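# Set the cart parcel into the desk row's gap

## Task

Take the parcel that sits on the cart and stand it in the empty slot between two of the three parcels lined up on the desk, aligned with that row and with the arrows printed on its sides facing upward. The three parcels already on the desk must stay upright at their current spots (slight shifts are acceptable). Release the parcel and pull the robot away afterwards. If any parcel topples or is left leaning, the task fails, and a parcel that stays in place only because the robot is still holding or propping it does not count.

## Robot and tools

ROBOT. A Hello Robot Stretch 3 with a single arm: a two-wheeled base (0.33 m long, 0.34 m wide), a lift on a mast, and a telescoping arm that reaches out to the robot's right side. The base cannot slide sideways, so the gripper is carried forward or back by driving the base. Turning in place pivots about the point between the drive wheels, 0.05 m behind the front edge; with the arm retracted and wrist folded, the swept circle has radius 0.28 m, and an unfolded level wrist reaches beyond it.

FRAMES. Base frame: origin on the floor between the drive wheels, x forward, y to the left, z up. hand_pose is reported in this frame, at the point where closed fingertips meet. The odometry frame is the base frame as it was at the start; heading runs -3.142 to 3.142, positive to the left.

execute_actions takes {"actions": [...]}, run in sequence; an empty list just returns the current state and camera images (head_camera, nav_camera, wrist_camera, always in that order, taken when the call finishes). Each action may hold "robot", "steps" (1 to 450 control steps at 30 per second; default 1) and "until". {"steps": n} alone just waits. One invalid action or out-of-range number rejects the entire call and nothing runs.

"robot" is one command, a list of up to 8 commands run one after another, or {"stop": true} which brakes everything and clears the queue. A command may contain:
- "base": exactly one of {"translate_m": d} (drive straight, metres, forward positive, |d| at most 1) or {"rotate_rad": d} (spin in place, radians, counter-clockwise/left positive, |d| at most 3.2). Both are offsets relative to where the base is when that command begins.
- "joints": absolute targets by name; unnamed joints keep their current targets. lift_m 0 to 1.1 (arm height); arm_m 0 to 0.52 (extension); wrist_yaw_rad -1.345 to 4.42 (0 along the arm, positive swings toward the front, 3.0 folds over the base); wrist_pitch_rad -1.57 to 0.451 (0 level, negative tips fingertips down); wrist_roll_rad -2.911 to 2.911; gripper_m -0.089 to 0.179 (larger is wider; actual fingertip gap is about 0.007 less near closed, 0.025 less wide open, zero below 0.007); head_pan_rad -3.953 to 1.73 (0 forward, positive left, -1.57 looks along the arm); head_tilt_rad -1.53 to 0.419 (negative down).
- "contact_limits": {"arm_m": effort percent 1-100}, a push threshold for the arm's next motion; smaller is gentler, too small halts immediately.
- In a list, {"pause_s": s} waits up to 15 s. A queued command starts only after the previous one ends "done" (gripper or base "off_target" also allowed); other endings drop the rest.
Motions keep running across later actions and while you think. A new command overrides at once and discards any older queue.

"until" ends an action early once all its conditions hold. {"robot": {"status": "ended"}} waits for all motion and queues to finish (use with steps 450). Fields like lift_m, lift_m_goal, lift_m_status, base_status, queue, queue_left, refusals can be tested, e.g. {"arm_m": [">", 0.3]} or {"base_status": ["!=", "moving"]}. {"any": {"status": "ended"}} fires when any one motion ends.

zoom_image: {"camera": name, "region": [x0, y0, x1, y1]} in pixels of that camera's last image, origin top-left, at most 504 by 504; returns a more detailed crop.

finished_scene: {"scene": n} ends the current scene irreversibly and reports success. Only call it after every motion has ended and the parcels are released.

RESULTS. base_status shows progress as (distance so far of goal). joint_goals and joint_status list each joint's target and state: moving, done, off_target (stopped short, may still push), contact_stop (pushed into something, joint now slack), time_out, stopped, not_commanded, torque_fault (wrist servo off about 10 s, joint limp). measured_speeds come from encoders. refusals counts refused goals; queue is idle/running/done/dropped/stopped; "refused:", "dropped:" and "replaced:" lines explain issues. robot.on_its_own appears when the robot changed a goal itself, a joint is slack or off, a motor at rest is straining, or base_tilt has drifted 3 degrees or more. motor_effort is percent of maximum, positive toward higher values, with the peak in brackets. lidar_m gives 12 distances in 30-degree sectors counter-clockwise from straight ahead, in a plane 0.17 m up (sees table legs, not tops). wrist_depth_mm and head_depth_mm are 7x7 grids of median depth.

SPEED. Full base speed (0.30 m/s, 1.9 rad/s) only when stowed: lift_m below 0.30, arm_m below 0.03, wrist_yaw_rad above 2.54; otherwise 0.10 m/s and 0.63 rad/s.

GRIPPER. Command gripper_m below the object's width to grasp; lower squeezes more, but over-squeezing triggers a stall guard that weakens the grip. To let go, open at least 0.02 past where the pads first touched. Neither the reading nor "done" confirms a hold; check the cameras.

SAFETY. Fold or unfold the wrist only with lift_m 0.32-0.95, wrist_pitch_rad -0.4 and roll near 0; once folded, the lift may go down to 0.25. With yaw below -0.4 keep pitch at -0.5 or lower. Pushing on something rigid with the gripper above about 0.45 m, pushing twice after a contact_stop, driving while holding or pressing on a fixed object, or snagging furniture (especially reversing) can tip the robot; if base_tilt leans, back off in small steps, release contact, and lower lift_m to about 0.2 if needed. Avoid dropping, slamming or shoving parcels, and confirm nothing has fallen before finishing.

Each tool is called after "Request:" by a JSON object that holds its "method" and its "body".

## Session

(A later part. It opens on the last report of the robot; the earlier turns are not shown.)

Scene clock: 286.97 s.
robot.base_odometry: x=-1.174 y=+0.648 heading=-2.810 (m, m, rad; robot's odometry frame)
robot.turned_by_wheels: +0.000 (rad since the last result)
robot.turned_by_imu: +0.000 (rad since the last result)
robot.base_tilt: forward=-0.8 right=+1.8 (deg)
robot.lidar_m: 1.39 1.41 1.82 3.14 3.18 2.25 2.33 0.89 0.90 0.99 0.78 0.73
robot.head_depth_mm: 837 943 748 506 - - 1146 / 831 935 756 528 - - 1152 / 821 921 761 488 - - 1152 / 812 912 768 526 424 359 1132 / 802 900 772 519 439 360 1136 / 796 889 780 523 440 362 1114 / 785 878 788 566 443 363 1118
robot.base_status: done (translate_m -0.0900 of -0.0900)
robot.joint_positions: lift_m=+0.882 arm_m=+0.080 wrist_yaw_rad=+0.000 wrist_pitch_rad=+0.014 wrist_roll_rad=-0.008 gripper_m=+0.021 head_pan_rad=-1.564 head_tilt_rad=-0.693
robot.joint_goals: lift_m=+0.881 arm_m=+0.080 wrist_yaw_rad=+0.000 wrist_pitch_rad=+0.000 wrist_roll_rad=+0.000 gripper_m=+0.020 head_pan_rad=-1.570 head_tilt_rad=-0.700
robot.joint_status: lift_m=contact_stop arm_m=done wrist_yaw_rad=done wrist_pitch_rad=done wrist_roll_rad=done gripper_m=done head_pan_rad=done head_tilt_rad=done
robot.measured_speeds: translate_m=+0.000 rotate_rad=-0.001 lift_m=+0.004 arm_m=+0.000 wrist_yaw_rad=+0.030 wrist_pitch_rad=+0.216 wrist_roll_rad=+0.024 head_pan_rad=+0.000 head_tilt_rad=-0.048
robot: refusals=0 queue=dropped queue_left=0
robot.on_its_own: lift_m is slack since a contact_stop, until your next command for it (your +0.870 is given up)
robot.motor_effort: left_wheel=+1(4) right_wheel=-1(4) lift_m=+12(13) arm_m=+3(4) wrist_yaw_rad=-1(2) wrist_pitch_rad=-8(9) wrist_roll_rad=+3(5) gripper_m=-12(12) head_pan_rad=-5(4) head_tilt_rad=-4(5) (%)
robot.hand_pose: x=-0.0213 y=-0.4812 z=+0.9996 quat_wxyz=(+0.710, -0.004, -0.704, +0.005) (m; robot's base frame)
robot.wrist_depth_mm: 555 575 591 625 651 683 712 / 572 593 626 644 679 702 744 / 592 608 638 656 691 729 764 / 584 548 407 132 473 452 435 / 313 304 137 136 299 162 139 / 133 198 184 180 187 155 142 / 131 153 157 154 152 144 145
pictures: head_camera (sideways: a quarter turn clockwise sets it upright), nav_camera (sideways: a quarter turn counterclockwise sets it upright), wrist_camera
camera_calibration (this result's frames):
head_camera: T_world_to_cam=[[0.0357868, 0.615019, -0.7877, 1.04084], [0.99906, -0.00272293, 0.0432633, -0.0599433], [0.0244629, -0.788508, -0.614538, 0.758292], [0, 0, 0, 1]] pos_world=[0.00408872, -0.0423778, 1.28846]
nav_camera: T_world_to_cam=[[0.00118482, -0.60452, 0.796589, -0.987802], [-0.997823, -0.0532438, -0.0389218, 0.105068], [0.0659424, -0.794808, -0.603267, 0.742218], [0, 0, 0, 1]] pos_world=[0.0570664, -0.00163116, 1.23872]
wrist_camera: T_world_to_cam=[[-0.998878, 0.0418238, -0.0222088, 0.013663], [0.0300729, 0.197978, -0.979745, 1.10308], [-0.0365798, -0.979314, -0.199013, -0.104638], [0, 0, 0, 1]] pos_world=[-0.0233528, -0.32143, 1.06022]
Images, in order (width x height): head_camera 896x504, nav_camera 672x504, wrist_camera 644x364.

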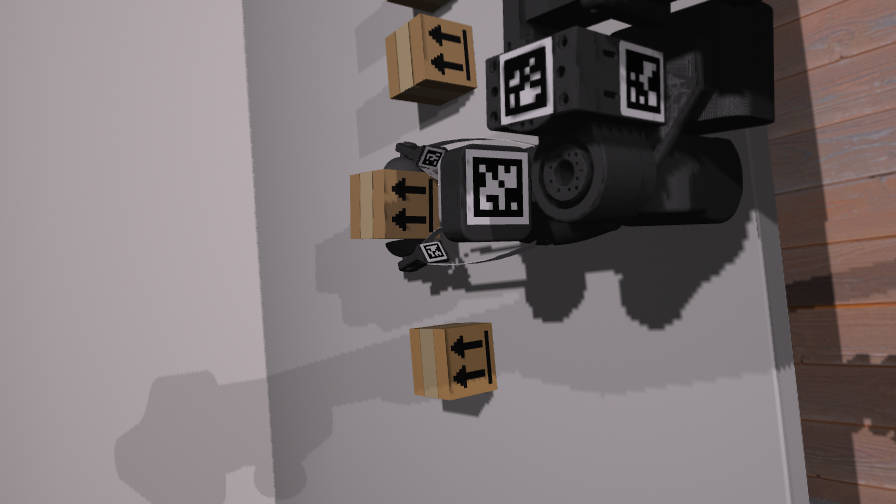

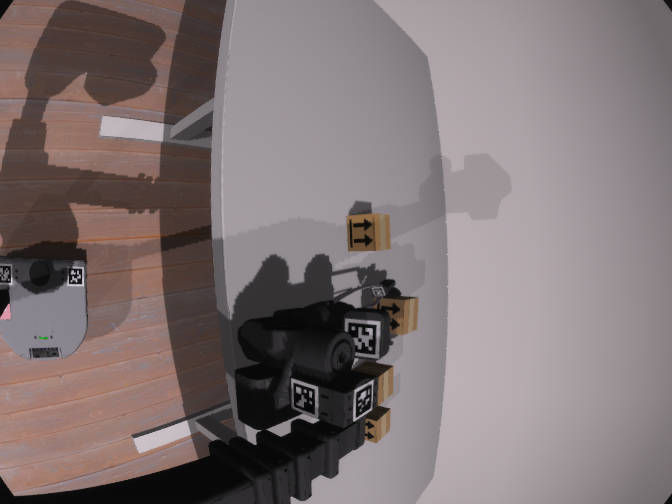

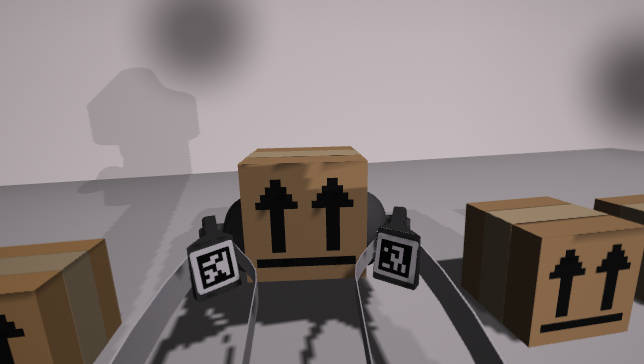

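Request:
{"method": "execute_actions", "body": {"actions": [{"robot": [{"joints": {"lift_m": 0.89}}, {"joints": {"wrist_pitch_rad": -0.2}}], "steps": 200, "until": {"robot": {"status": "ended"}}}]}}

Scene clock: 292.77 s.
robot.base_odometry: x=-1.174 y=+0.648 heading=-2.810 (m, m, rad; robot's odometry frame)
robot.turned_by_wheels: +0.000 (rad since the last result)
robot.turned_by_imu: +0.000 (rad since the last result)
robot.base_tilt: forward=-0.7 right=+1.8 (deg)
robot.lidar_m: 1.39 1.41 1.81 3.13 3.18 2.26 2.34 0.89 0.90 0.99 0.78 0.73
robot.head_depth_mm: 838 942 746 505 - - 1150 / 829 932 753 529 - - 1149 / 817 918 757 494 - 339 1156 / 810 911 764 517 424 358 1131 / 801 897 771 517 438 360 1133 / 789 886 780 522 441 361 1119 / 784 875 782 566 442 363 1119
robot.base_status: done (translate_m -0.0900 of -0.0900)
robot.joint_positions: lift_m=+0.891 arm_m=+0.080 wrist_yaw_rad=+0.000 wrist_pitch_rad=-0.094 wrist_roll_rad=-0.006 gripper_m=+0.021 head_pan_rad=-1.564 head_tilt_rad=-0.693
robot.joint_goals: lift_m=+0.890 arm_m=+0.080 wrist_yaw_rad=+0.000 wrist_pitch_rad=-0.200 wrist_roll_rad=+0.000 gripper_m=+0.020 head_pan_rad=-1.570 head_tilt_rad=-0.700
robot.joint_status: lift_m=done arm_m=done wrist_yaw_rad=done wrist_pitch_rad=off_target wrist_roll_rad=done gripper_m=done head_pan_rad=done head_tilt_rad=done
robot.measured_speeds: translate_m=+0.000 rotate_rad=+0.000 lift_m=+0.000 arm_m=+0.000 wrist_yaw_rad=+0.000 wrist_pitch_rad=+0.000 wrist_roll_rad=+0.000 head_pan_rad=+0.000 head_tilt_rad=+0.000
robot: refusals=0 queue=dropped queue_left=0
robot.on_its_own: wrist_pitch_rad is at rest, and its effort (-30) is outside its rest range (-20 to +32)
robot.motor_effort: left_wheel=+1(2) right_wheel=-2(2) lift_m=+11(27) arm_m=-1(2) wrist_yaw_rad=+0(1) wrist_pitch_rad=-30(31) wrist_roll_rad=+3(4) gripper_m=-13(12) head_pan_rad=-4(5) head_tilt_rad=-4(4) (%)
robot.hand_pose: x=-0.0215 y=-0.4778 z=+0.9813 quat_wxyz=(+0.709, +0.033, -0.704, -0.033) (m; robot's base frame)
robot.wrist_depth_mm: 536 554 585 606 633 662 700 / 558 580 610 645 664 700 734 / 578 600 631 642 626 600 563 / 372 362 293 132 331 171 157 / 139 234 137 137 234 153 137 / 133 167 158 155 160 151 148 / 130 140 138 136 134 132 131
pictures: head_camera (sideways: a quarter turn clockwise sets it upright), nav_camera (sideways: a quarter turn counterclockwise sets it upright), wrist_camera
camera_calibration (this result's frames):
head_camera: T_world_to_cam=[[0.0357835, 0.615019, -0.7877, 1.04084], [0.99906, -0.0027176, 0.0432633, -0.0599433], [0.0244671, -0.788507, -0.614538, 0.758293], [0, 0, 0, 1]] pos_world=[0.00408895, -0.0423778, 1.28846]
nav_camera: T_world_to_cam=[[0.00118806, -0.604521, 0.796589, -0.987802], [-0.997822, -0.0532491, -0.0389219, 0.105069], [0.0659467, -0.794808, -0.603268, 0.742218], [0, 0, 0, 1]] pos_world=[0.0570664, -0.00163085, 1.23872]
wrist_camera: T_world_to_cam=[[-0.998814, 0.0447131, -0.0192915, 0.0114829], [0.031912, 0.301749, -0.952853, 1.10768], [-0.0367839, -0.952338, -0.302818, 0.0097579], [0, 0, 0, 1]] pos_world=[-0.02352, -0.325461, 1.05863]
Images, in order (width x height): head_camera 896x504, nav_camera 672x504, wrist_camera 644x364.

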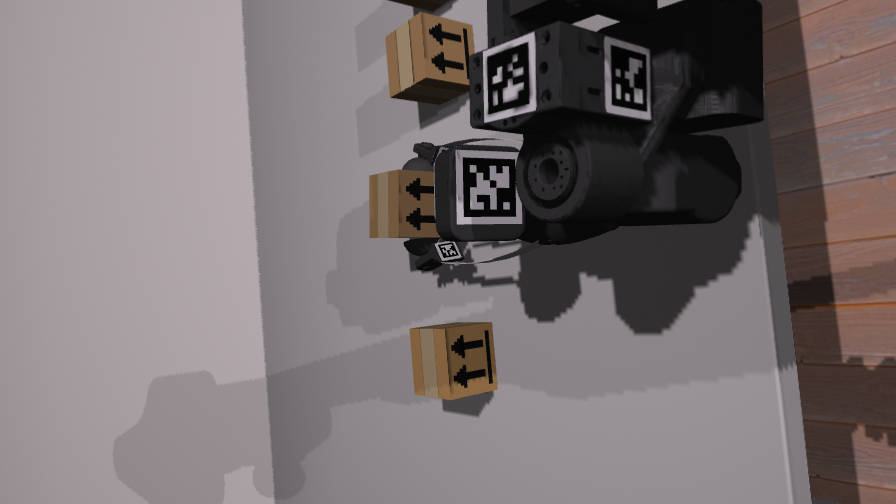

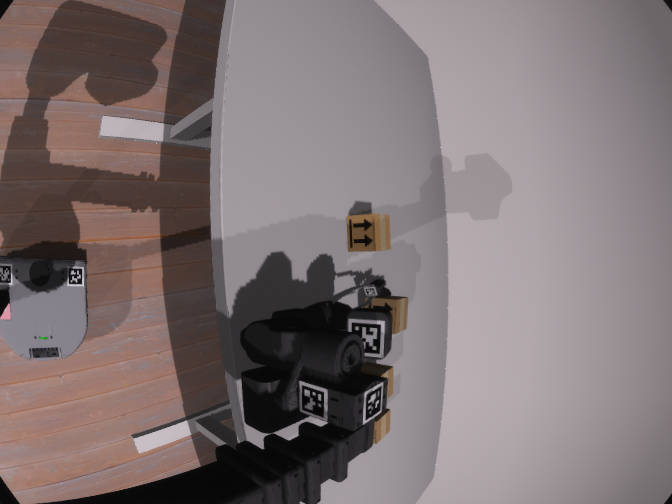

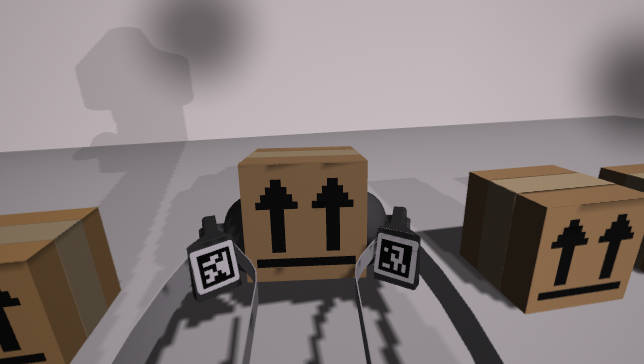

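Request:
{"method": "execute_actions", "body": {"actions": [{"robot": [{"joints": {"wrist_pitch_rad": -0.08, "gripper_m": 0.12}}, {"pause_s": 0.3}, {"joints": {"lift_m": 1.02}}, {"joints": {"arm_m": 0.0}}], "steps": 300, "until": {"robot": {"status": "ended"}}}]}}

Scene clock: 301.87 s.
robot.base_odometry: x=-1.174 y=+0.648 heading=-2.810 (m, m, rad; robot's odometry frame)
robot.turned_by_wheels: +0.000 (rad since the last result)
robot.turned_by_imu: -0.001 (rad since the last result)
robot.base_tilt: forward=-0.8 right=+1.9 (deg)
robot.lidar_m: 1.39 1.41 1.82 3.13 3.18 2.26 2.34 0.88 0.90 0.99 0.78 0.73
robot.head_depth_mm: 838 941 808 - - - 1128 / 827 931 - - - - 1140 / 818 918 - - - - 1131 / 809 913 807 566 424 358 1137 / 802 899 813 517 438 360 1136 / 792 887 776 521 440 361 1113 / 782 874 784 565 442 362 1118
robot.base_status: done (translate_m -0.0900 of -0.0900)
robot.joint_positions: lift_m=+1.020 arm_m=+0.002 wrist_yaw_rad=+0.000 wrist_pitch_rad=-0.098 wrist_roll_rad=-0.006 gripper_m=+0.120 head_pan_rad=-1.564 head_tilt_rad=-0.693
robot.joint_goals: lift_m=+1.020 arm_m=+0.000 wrist_yaw_rad=+0.000 wrist_pitch_rad=-0.080 wrist_roll_rad=+0.000 gripper_m=+0.120 head_pan_rad=-1.570 head_tilt_rad=-0.700
robot.joint_status: lift_m=done arm_m=done wrist_yaw_rad=done wrist_pitch_rad=done wrist_roll_rad=done gripper_m=done head_pan_rad=done head_tilt_rad=done
robot.measured_speeds: translate_m=+0.000 rotate_rad=+0.000 lift_m=+0.000 arm_m=+0.000 wrist_yaw_rad=+0.000 wrist_pitch_rad=+0.000 wrist_roll_rad=+0.000 head_pan_rad=+0.000 head_tilt_rad=+0.000
robot: refusals=0 queue=done queue_left=0
robot.motor_effort: left_wheel=+2(2) right_wheel=-3(2) lift_m=+26(28) arm_m=-4(4) wrist_yaw_rad=+1(0) wrist_pitch_rad=+5(31) wrist_roll_rad=+3(3) gripper_m=+0(77) head_pan_rad=-4(4) head_tilt_rad=-4(4) (%)
robot.hand_pose: x=-0.0215 y=-0.3994 z=+1.1094 quat_wxyz=(+0.709, +0.035, -0.704, -0.035) (m; robot's base frame)
robot.wrist_depth_mm: 591 617 649 675 696 731 762 / 619 649 675 708 731 769 816 / 650 678 713 740 787 830 851 / 678 692 729 707 688 669 650 / 506 535 484 480 472 460 451 / 378 372 368 346 341 273 342 / 309 234 293 244 269 261 276
pictures: head_camera (sideways: a quarter turn clockwise sets it upright), nav_camera (sideways: a quarter turn counterclockwise sets it upright), wrist_camera
camera_calibration (this result's frames):
head_camera: T_world_to_cam=[[0.0357834, 0.615019, -0.7877, 1.04084], [0.99906, -0.00271747, 0.0432633, -0.0599433], [0.0244672, -0.788507, -0.614538, 0.758293], [0, 0, 0, 1]] pos_world=[0.00408895, -0.0423778, 1.28846]
nav_camera: T_world_to_cam=[[0.00118813, -0.604521, 0.796589, -0.987802], [-0.997822, -0.0532492, -0.0389219, 0.105069], [0.0659468, -0.794808, -0.603267, 0.742218], [0, 0, 0, 1]] pos_world=[0.0570664, -0.00163085, 1.23872]
wrist_camera: T_world_to_cam=[[-0.998817, 0.0446986, -0.0191302, 0.0102844], [0.0318988, 0.305506, -0.951656, 1.20621], [-0.0366932, -0.95114, -0.306571, 0.127891], [0, 0, 0, 1]] pos_world=[-0.0235117, -0.247323, 1.1873]
Images, in order (width x height): head_camera 896x504, nav_camera 672x504, wrist_camera 644x364.

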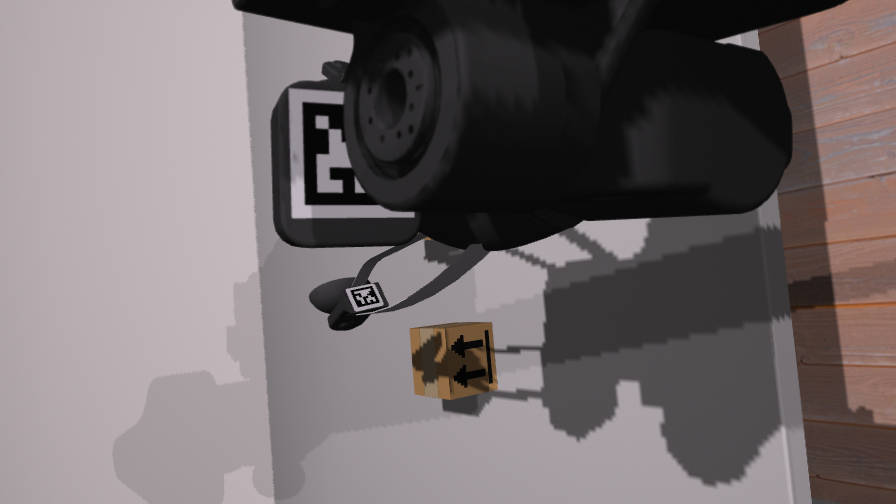

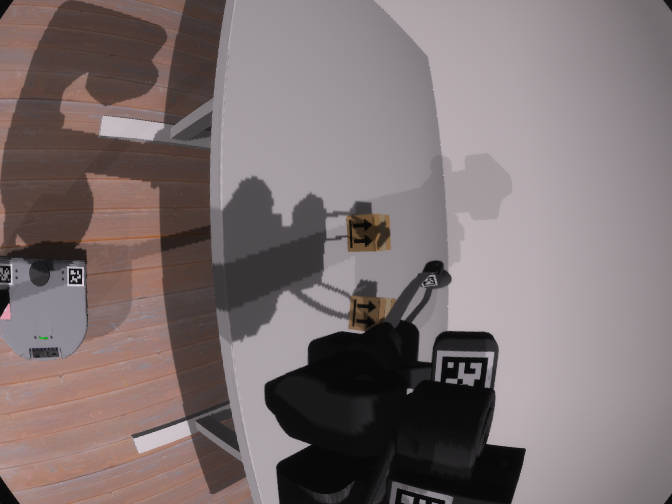

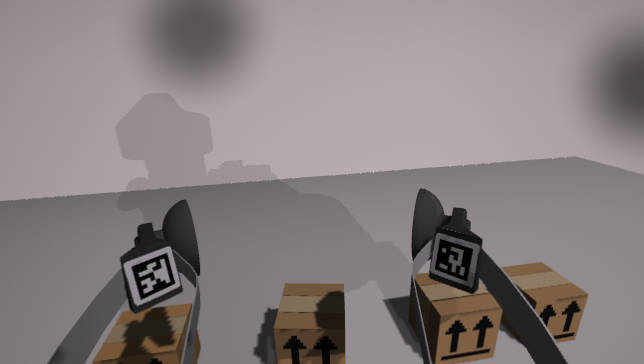

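The parcel is in line with the row and the gripper is clear.

Request:
{"method": "finished_scene", "body": {"scene": 1}}

The scene is finished: the task was done.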